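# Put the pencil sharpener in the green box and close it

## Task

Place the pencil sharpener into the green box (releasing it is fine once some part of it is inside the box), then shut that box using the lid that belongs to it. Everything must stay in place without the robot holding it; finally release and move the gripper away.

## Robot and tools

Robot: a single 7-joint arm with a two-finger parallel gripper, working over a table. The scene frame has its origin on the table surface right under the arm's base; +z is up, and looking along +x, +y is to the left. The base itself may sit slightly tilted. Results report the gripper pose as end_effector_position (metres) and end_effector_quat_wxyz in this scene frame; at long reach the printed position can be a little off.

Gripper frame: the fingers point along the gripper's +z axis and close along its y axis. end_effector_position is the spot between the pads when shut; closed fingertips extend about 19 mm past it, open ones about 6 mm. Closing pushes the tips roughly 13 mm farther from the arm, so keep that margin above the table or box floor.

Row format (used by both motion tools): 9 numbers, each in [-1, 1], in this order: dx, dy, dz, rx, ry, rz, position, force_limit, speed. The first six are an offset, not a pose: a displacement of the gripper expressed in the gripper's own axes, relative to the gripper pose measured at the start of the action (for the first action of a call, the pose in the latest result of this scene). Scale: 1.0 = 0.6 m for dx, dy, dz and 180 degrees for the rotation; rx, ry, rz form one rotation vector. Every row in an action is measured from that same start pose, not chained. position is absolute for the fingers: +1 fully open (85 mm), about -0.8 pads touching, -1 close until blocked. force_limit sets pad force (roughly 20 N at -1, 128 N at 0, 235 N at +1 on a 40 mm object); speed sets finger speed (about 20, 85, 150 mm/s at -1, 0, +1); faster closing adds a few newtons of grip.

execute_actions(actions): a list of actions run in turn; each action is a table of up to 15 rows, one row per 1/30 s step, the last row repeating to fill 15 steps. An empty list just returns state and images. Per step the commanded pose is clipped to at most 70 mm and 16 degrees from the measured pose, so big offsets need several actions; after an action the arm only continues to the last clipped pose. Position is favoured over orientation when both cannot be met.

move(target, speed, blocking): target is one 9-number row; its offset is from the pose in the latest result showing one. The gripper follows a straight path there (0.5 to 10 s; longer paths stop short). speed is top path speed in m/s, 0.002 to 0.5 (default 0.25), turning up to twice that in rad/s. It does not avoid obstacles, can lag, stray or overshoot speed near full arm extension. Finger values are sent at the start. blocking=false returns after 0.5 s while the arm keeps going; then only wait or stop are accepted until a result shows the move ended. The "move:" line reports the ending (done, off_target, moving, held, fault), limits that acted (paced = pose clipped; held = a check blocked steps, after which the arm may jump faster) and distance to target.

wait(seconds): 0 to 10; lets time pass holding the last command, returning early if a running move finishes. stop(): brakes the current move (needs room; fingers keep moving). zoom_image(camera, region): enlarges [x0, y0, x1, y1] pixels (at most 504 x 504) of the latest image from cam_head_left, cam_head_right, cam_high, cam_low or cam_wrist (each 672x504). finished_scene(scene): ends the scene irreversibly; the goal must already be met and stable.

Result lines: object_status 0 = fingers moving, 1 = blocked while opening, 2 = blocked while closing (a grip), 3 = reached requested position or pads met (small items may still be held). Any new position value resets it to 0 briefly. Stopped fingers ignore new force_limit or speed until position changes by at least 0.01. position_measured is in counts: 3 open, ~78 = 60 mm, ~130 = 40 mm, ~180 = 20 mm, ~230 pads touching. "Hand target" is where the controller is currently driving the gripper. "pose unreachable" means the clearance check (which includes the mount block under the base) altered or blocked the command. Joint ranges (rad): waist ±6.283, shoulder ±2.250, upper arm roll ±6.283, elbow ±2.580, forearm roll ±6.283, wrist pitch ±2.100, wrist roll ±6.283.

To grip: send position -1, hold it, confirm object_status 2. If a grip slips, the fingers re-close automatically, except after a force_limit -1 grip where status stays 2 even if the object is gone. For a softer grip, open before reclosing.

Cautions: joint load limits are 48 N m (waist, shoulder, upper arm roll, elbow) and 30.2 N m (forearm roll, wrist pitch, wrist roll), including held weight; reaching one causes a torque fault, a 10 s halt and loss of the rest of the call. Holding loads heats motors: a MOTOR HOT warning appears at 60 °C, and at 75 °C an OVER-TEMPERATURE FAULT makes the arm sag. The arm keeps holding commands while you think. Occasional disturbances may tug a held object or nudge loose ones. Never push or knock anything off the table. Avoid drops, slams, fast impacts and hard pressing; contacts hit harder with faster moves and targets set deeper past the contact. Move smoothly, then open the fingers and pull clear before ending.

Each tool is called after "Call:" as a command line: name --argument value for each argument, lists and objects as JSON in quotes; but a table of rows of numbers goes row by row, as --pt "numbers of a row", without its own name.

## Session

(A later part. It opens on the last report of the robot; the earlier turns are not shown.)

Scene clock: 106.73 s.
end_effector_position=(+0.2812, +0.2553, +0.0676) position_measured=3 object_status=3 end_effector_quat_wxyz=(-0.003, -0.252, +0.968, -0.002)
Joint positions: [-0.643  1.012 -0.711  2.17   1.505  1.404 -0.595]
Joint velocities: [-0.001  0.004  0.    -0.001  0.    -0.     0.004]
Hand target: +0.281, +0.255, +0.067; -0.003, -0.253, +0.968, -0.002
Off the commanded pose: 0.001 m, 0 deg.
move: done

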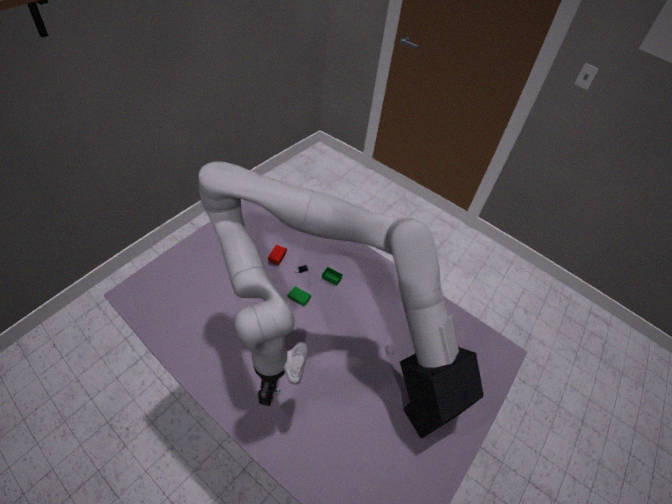

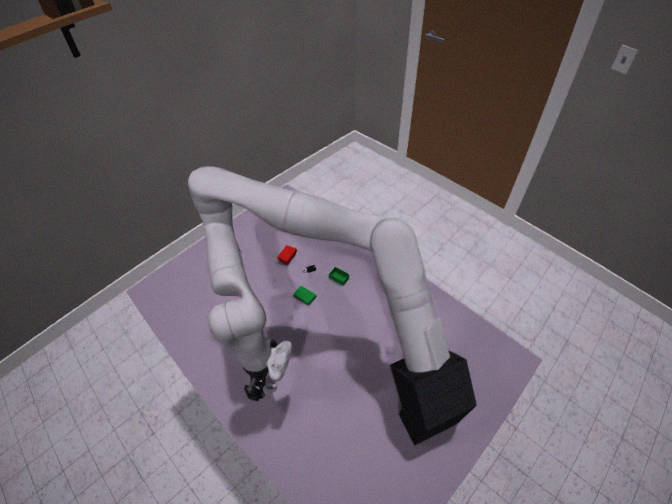

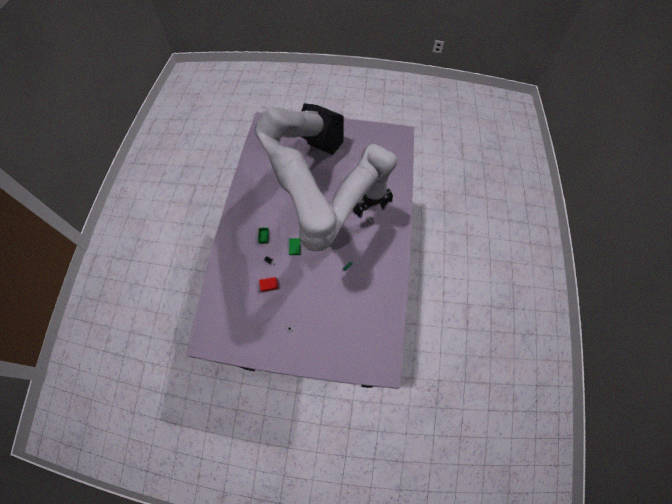

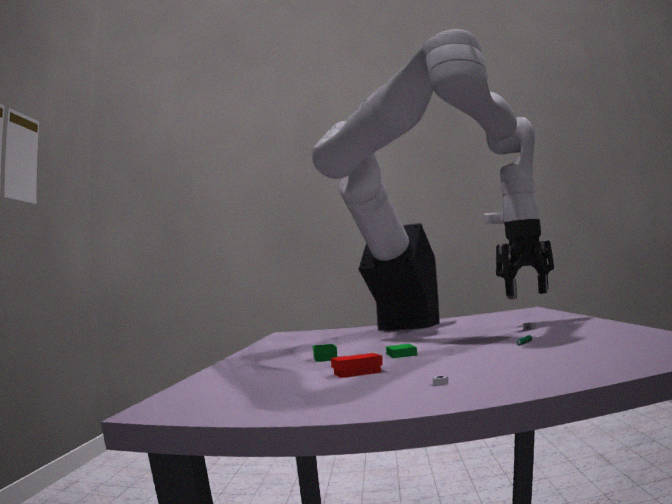

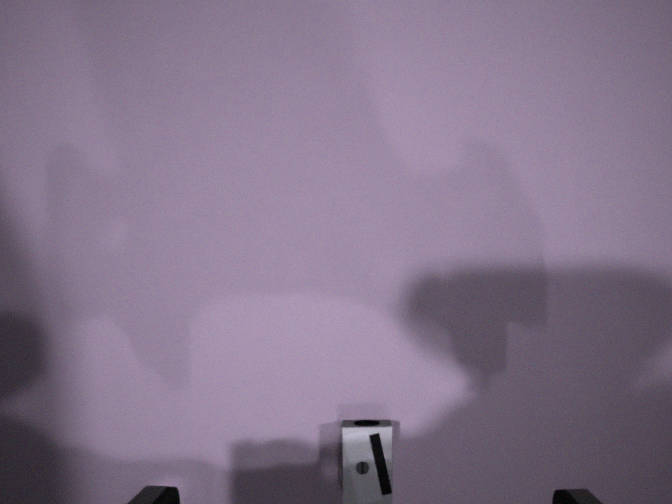

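Call:
move --target '[0,0,0.078,0,0,0,1,0,0]' --speed 0.05

Call:
zoom_image --camera "cam_low" --region '[450,250,610,370]'

Scene clock: 110.77 s.
end_effector_position=(+0.2811, +0.2553, +0.0209) position_measured=3 object_status=3 end_effector_quat_wxyz=(-0.003, -0.252, +0.968, -0.002)
Joint positions: [-0.584  1.085 -0.644  2.156  1.632  1.373 -0.606]
Joint velocities: [ 0.002  0.005  0.002 -0.001  0.001 -0.001  0.001]
Hand target: +0.281, +0.255, +0.021; -0.003, -0.252, +0.968, -0.002
Off the commanded pose: 0.000 m, 0 deg.
move: done

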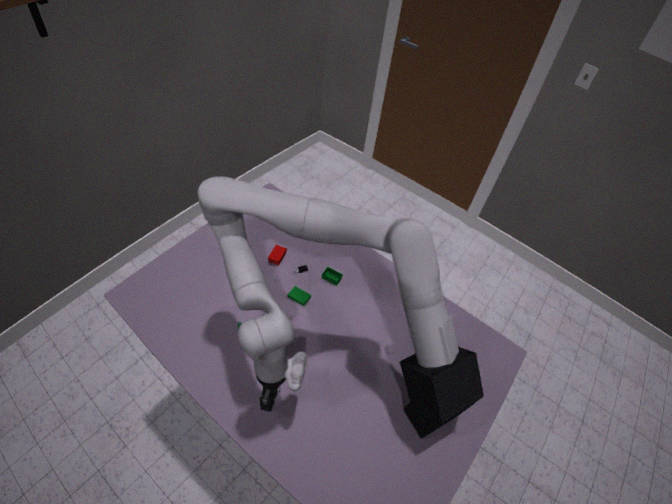

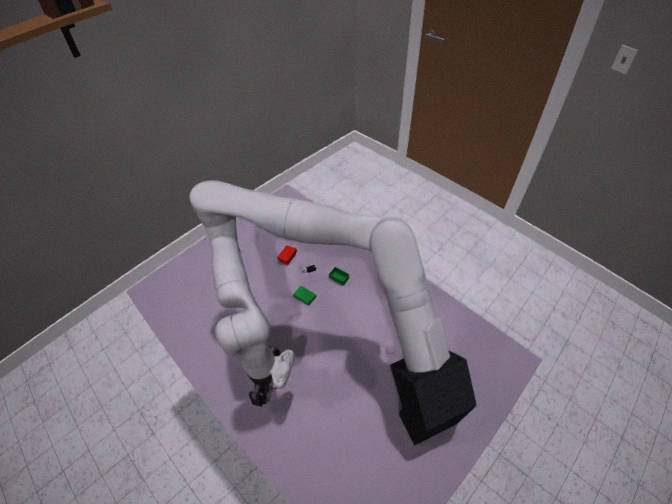

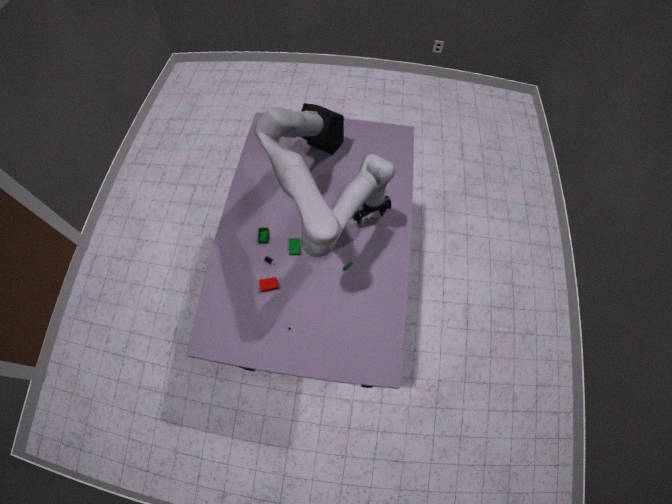

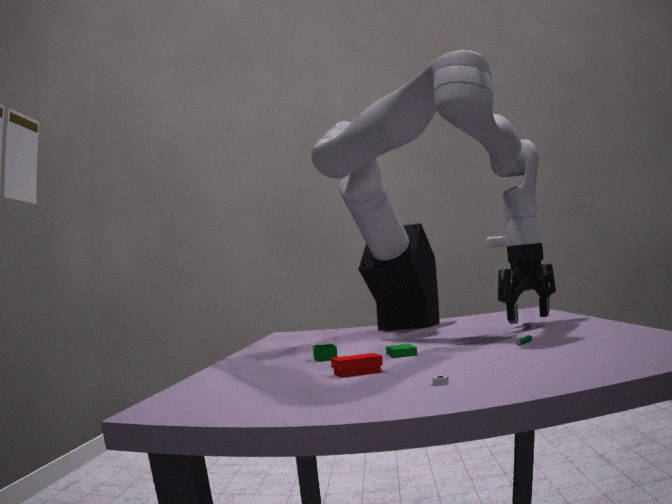

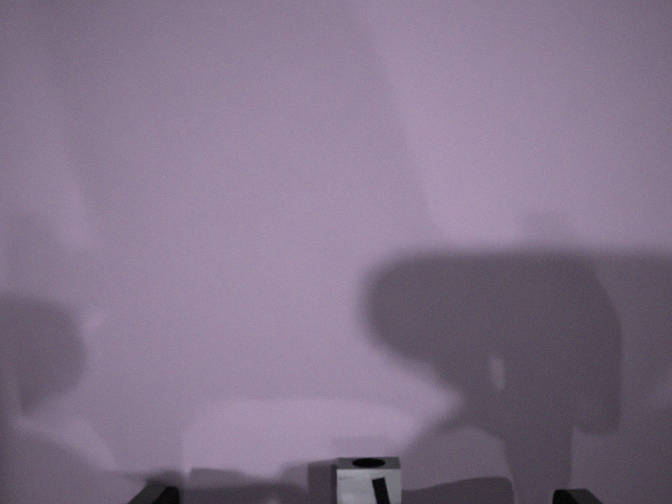

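Region (450, 250, 610, 370) of cam_low's 672x504 image, scaled by 3.150, with more detail than that image has; it fills the top 378 rows of this view, and the rest is white.

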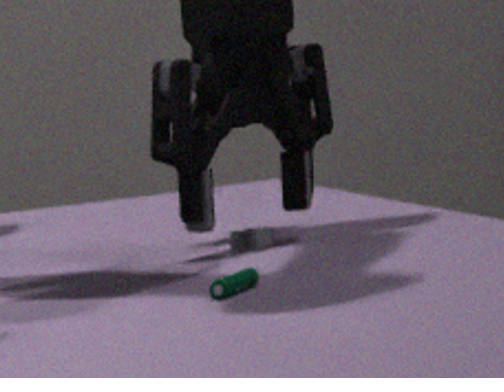

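Call:
move --target '[0,0,0.013,0,0,0,1,0,0]' --speed 0.02

Call:
zoom_image --camera "cam_low" --region '[450,250,610,370]'

Scene clock: 116.70 s.
end_effector_position=(+0.2811, +0.2553, +0.0132) position_measured=3 object_status=3 end_effector_quat_wxyz=(-0.003, -0.252, +0.968, -0.002)
Joint positions: [-0.575  1.097 -0.633  2.152  1.653  1.368 -0.607]
Joint velocities: [ 0.001  0.003  0.001 -0.001  0.002 -0.     0.002]
Hand target: +0.281, +0.255, +0.013; -0.003, -0.252, +0.968, -0.002
Off the commanded pose: 0.000 m, 0 deg.
move: done

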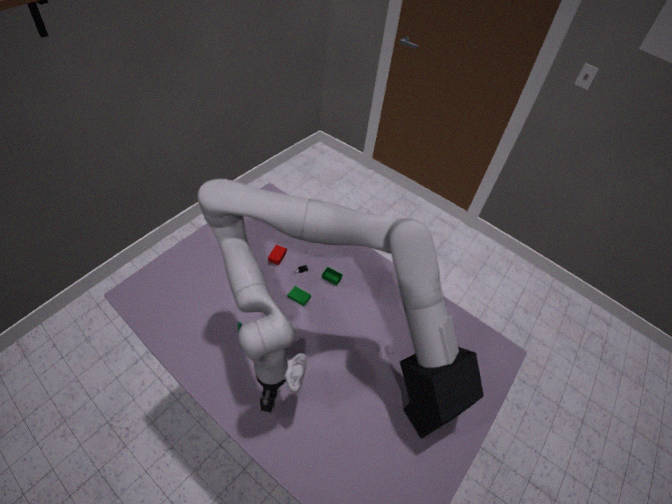

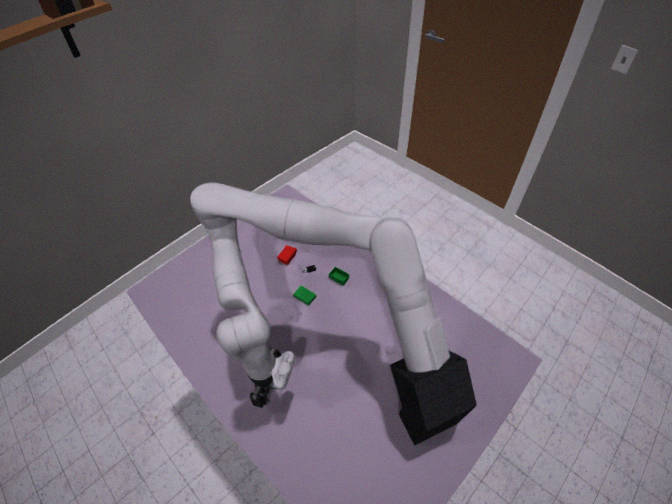

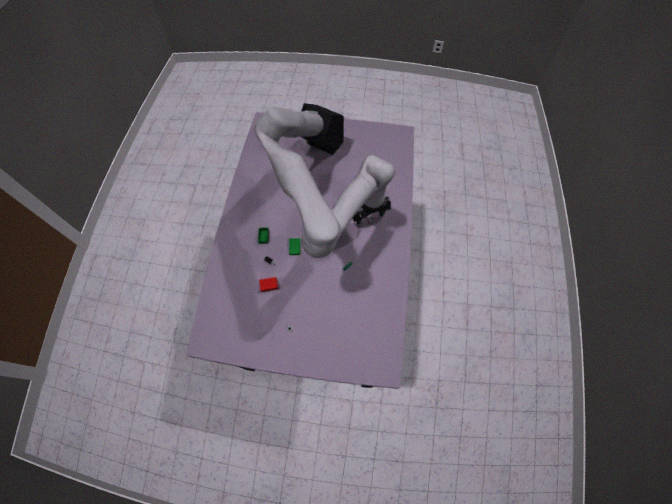

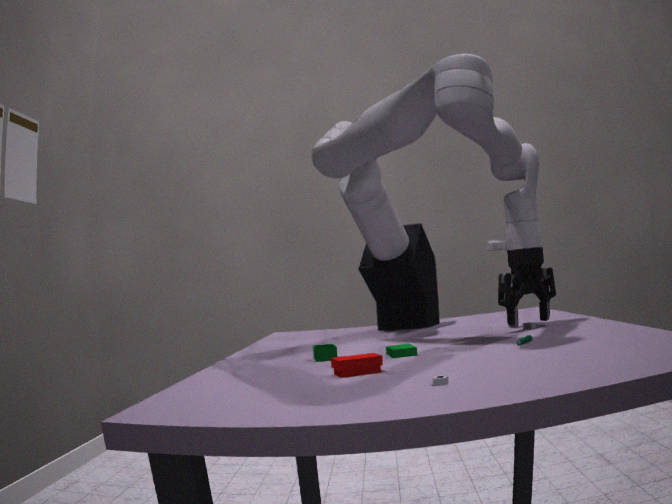

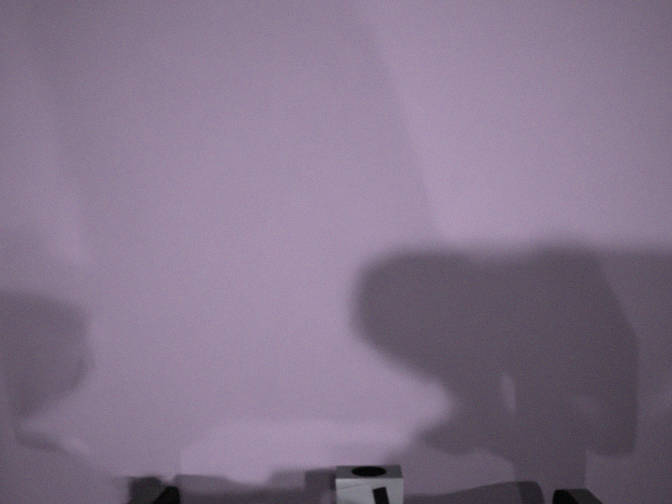

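Region (450, 250, 610, 370) of cam_low's 672x504 image, scaled by 3.150, with more detail than that image has; it fills the top 378 rows of this view, and the rest is white.

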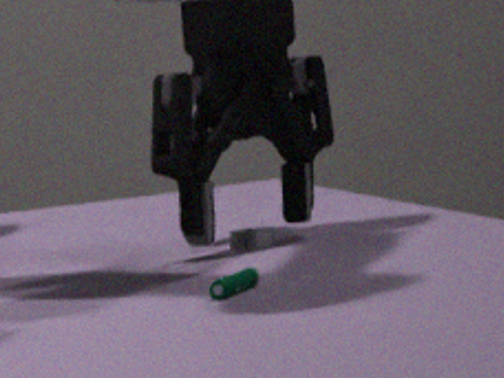

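Call:
execute_actions --actions '[[[0,0,0,0,0,0,-1,-0.5,-0.2]],[[0,0,0,0,0,0,-1,-0.5,-0.2]],[[0,0,0,0,0,0,-1,-0.5,-0.2]],[[0,0,0,0,0,0,-1,-0.5,-0.2]]]'

Call:
move --target '[0,0,-0.1,0,0,0,-1,-0.5,-0.2]' --speed 0.06

Scene clock: 122.50 s.
end_effector_position=(+0.2824, +0.2589, +0.0182) position_measured=197 object_status=2 end_effector_quat_wxyz=(+0.001, -0.253, +0.967, +0.003)
Joint positions: [-0.58   1.091 -0.641  2.154  1.651  1.372 -0.607]
Joint velocities: [ 0.    -0.002  0.    -0.     0.    -0.     0.   ]
Hand target: +0.282, +0.259, +0.018; +0.001, -0.253, +0.967, +0.003
Off the commanded pose: 0.000 m, 0 deg.

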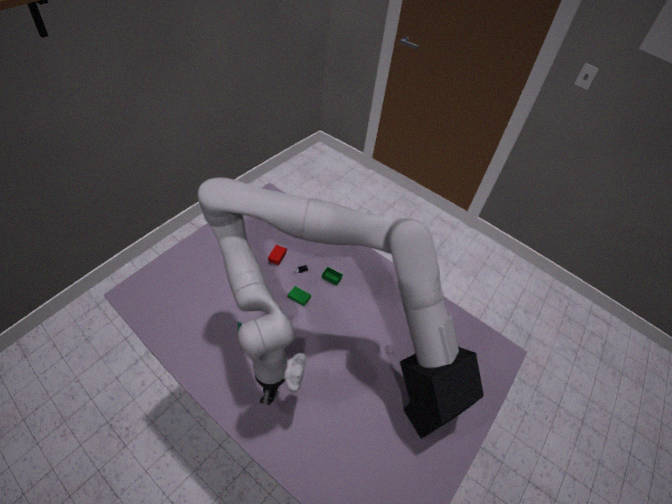

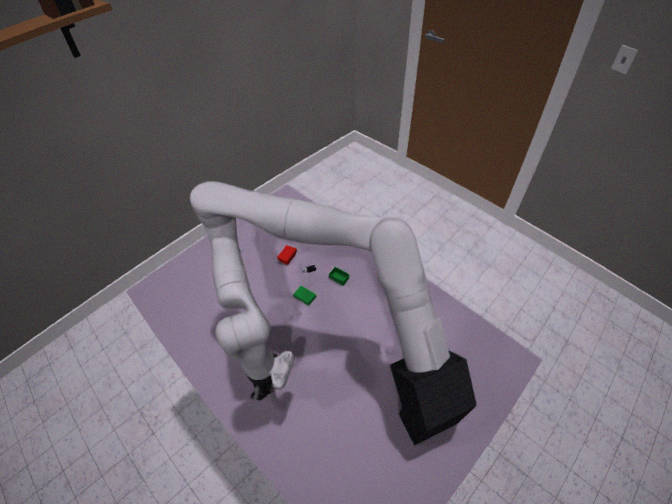

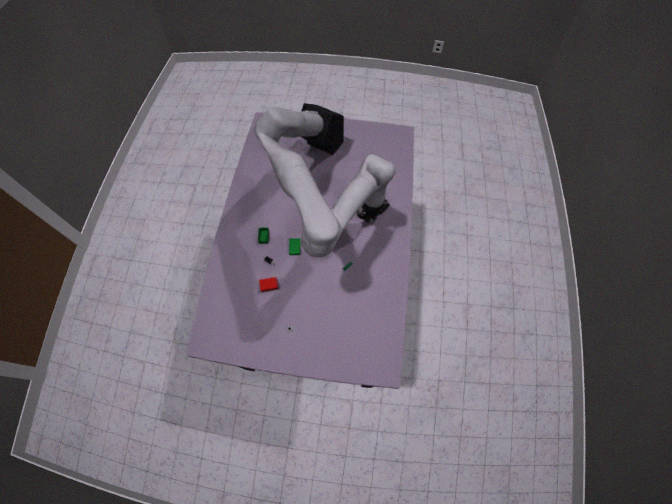

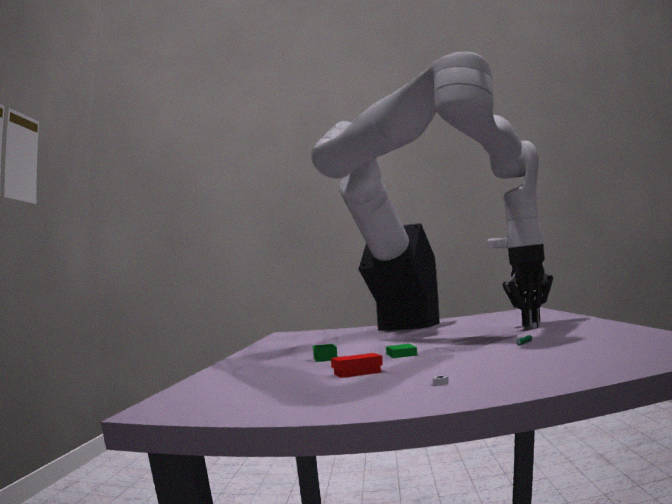

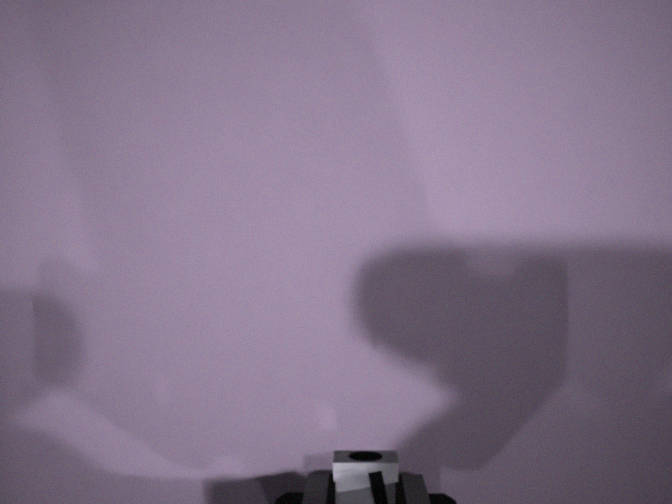

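Scene clock: 123.80 s.
end_effector_position=(+0.2822, +0.2582, +0.0780) position_measured=197 object_status=2 end_effector_quat_wxyz=(+0.000, -0.253, +0.967, +0.003)
Joint positions: [-0.656  0.996 -0.727  2.172  1.488  1.413 -0.593]
Joint velocities: [-0.002 -0.003 -0.002  0.001 -0.002  0.005  0.001]
Hand target: +0.282, +0.258, +0.078; +0.001, -0.253, +0.967, +0.003
Off the commanded pose: 0.000 m, 0 deg.
move: done

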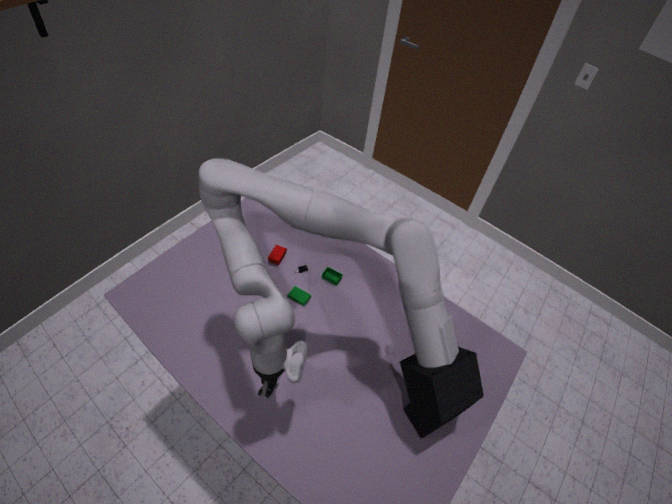

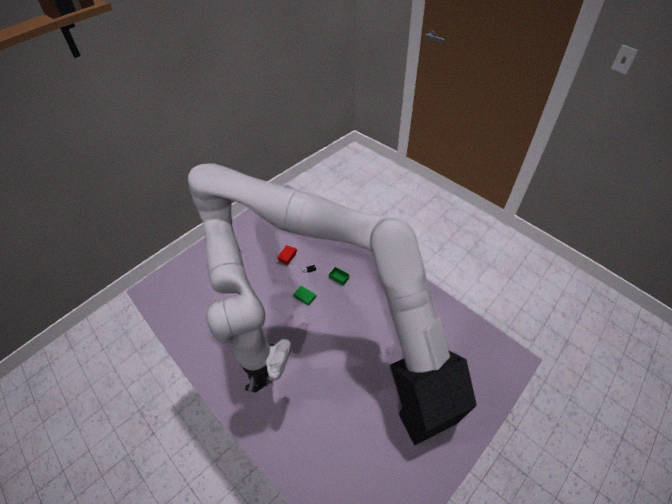

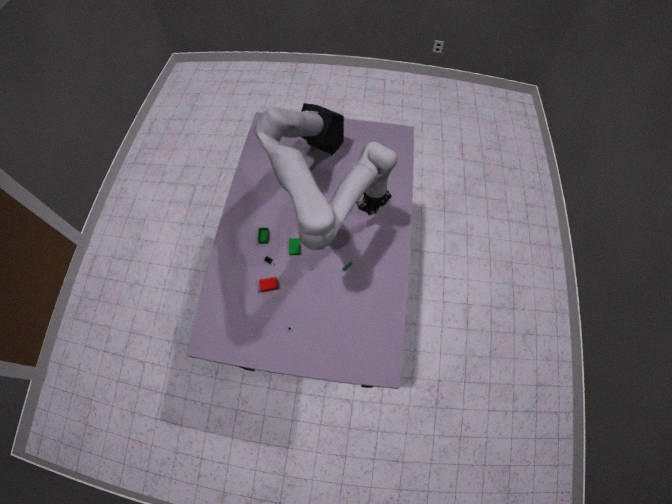

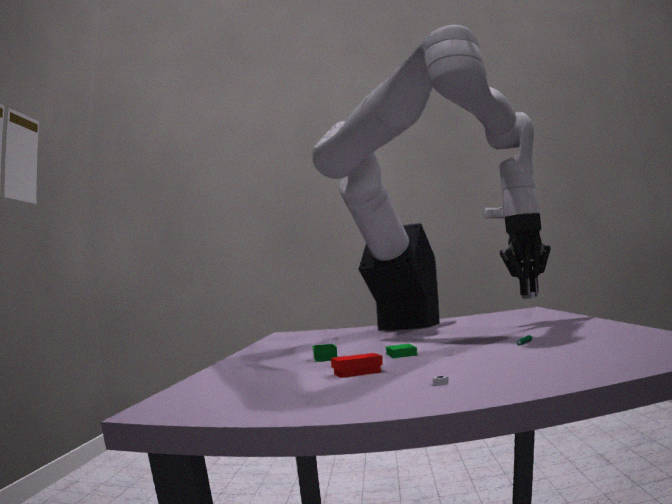

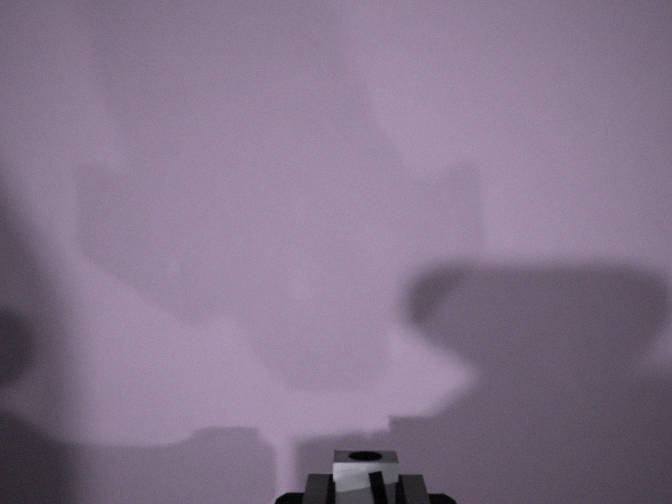

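Call:
move --target '[0.113,-0.678,0,0,0,0.111,-1,-0.5,-0.2]' --speed 0.2

Scene clock: 130.63 s.
end_effector_position=(+0.4220, -0.1286, +0.0743) position_measured=197 object_status=2 end_effector_quat_wxyz=(-0.001, -0.079, +0.997, +0.005)
Joint positions: [ 0.674 -0.024 -0.511  2.54   2.063  0.304 -0.237]
Joint velocities: [-0.    -0.003  0.003  0.002  0.021 -0.002 -0.018]
Hand target: +0.422, -0.129, +0.074; -0.001, -0.079, +0.997, +0.005
Off the commanded pose: 0.002 m, 0 deg.
move: done

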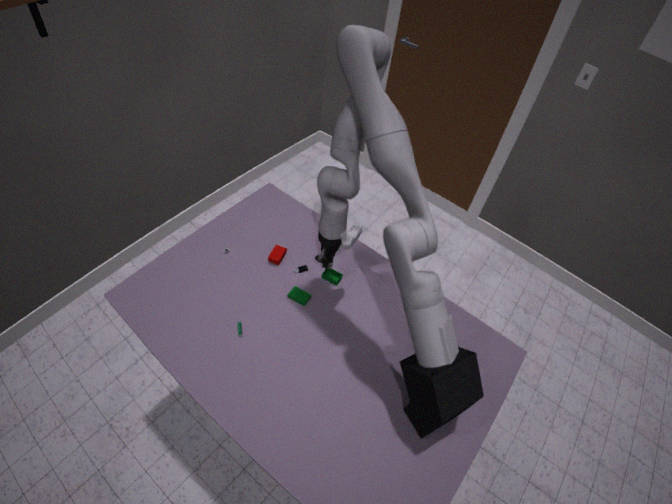

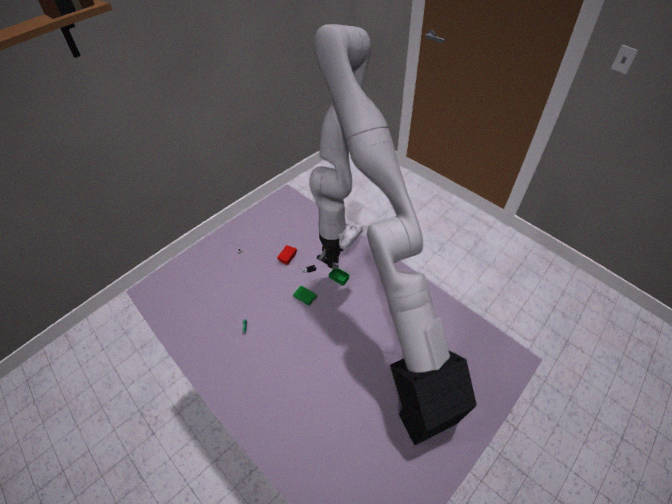

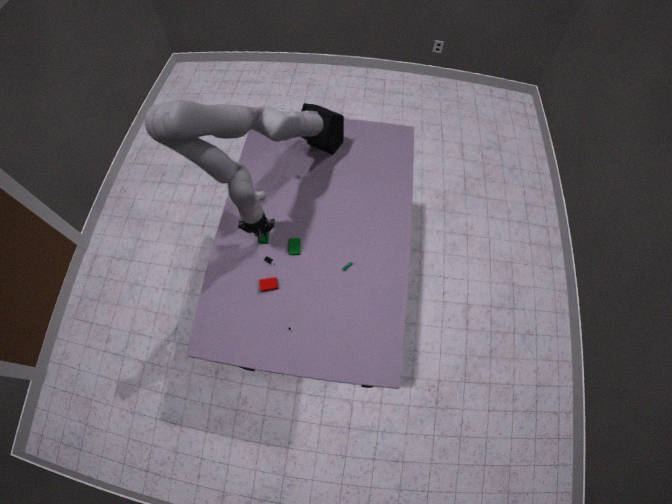

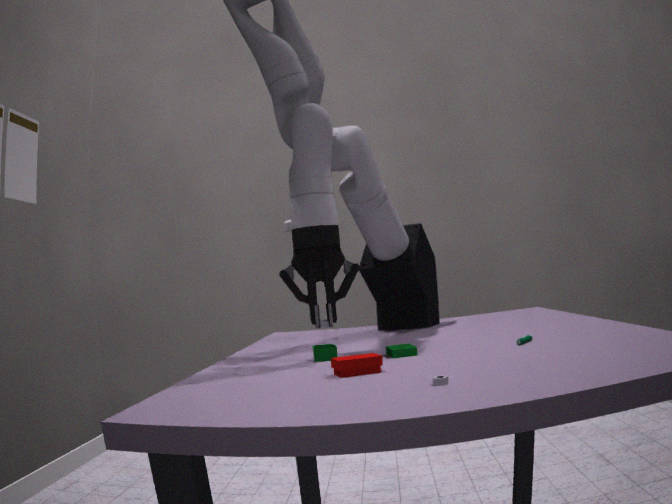

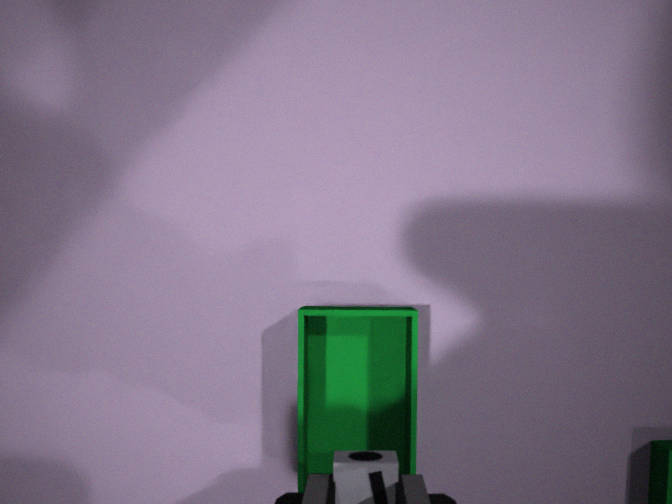

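Call:
move --target '[0.025,-0.004,0.05,0,0,0,-1,-0.5,-0.2]' --speed 0.05

Call:
zoom_image --camera "cam_low" --region '[240,260,400,380]'

Scene clock: 134.67 s.
end_effector_position=(+0.4080, -0.1332, +0.0446) position_measured=197 object_status=2 end_effector_quat_wxyz=(-0.001, -0.079, +0.997, +0.005)
Joint positions: [ 0.703  0.118 -0.52   2.572  2.366  0.438 -0.499]
Joint velocities: [ 0.009  0.014 -0.     0.005  0.03   0.007 -0.026]
Hand target: +0.407, -0.133, +0.044; -0.001, -0.079, +0.997, +0.005
Off the commanded pose: 0.001 m, 0 deg.
move: done

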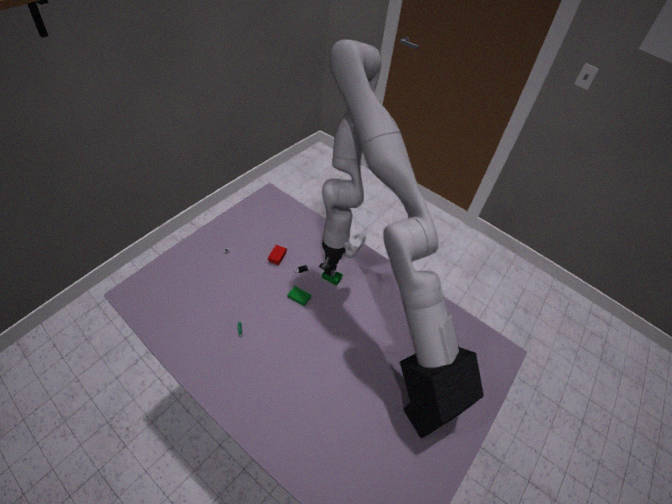

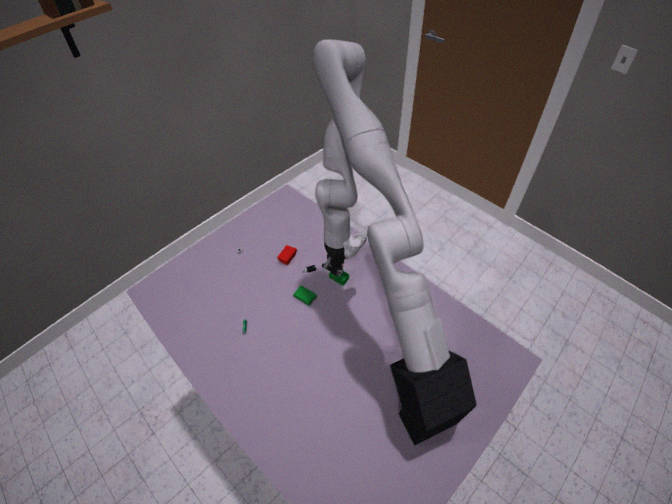

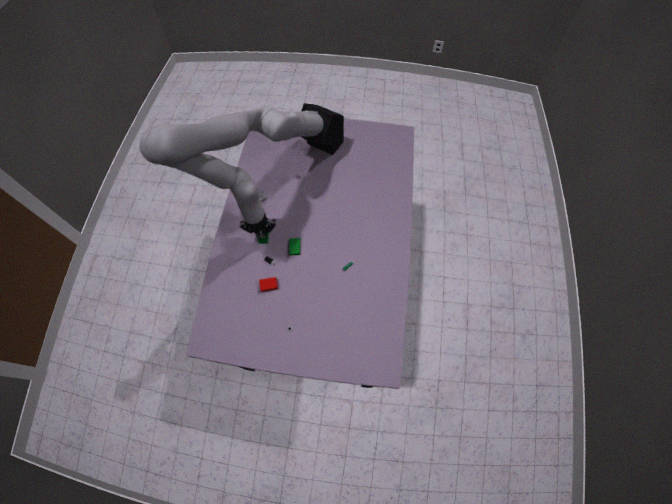

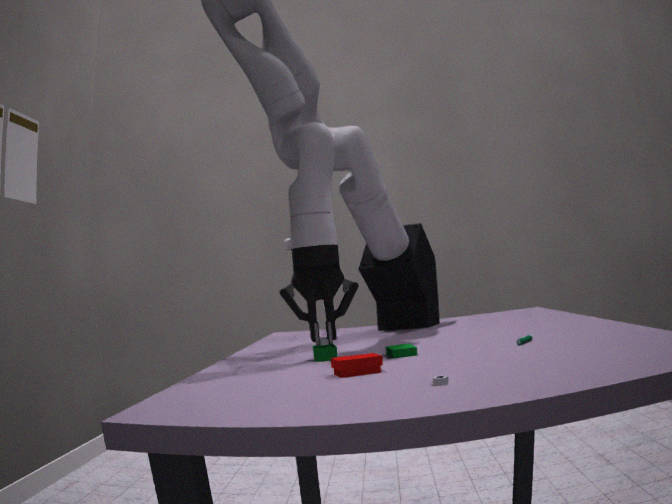

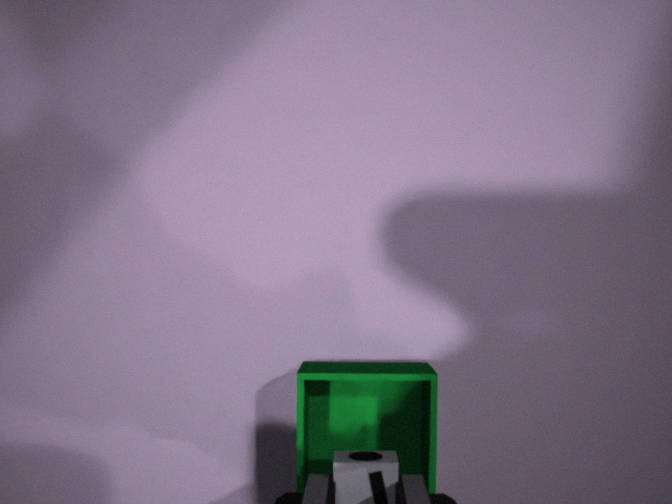

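Region (240, 260, 400, 380) of cam_low's 672x504 image, scaled by 3.150, with more detail than that image has; it fills the top 378 rows of this view, and the rest is white.

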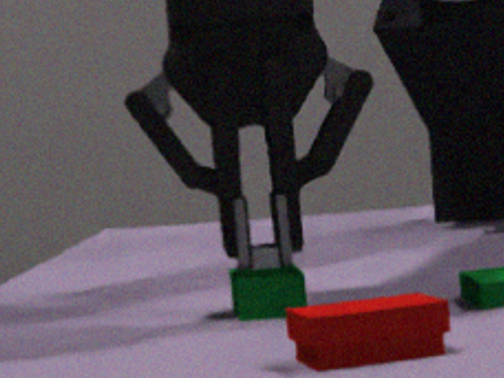

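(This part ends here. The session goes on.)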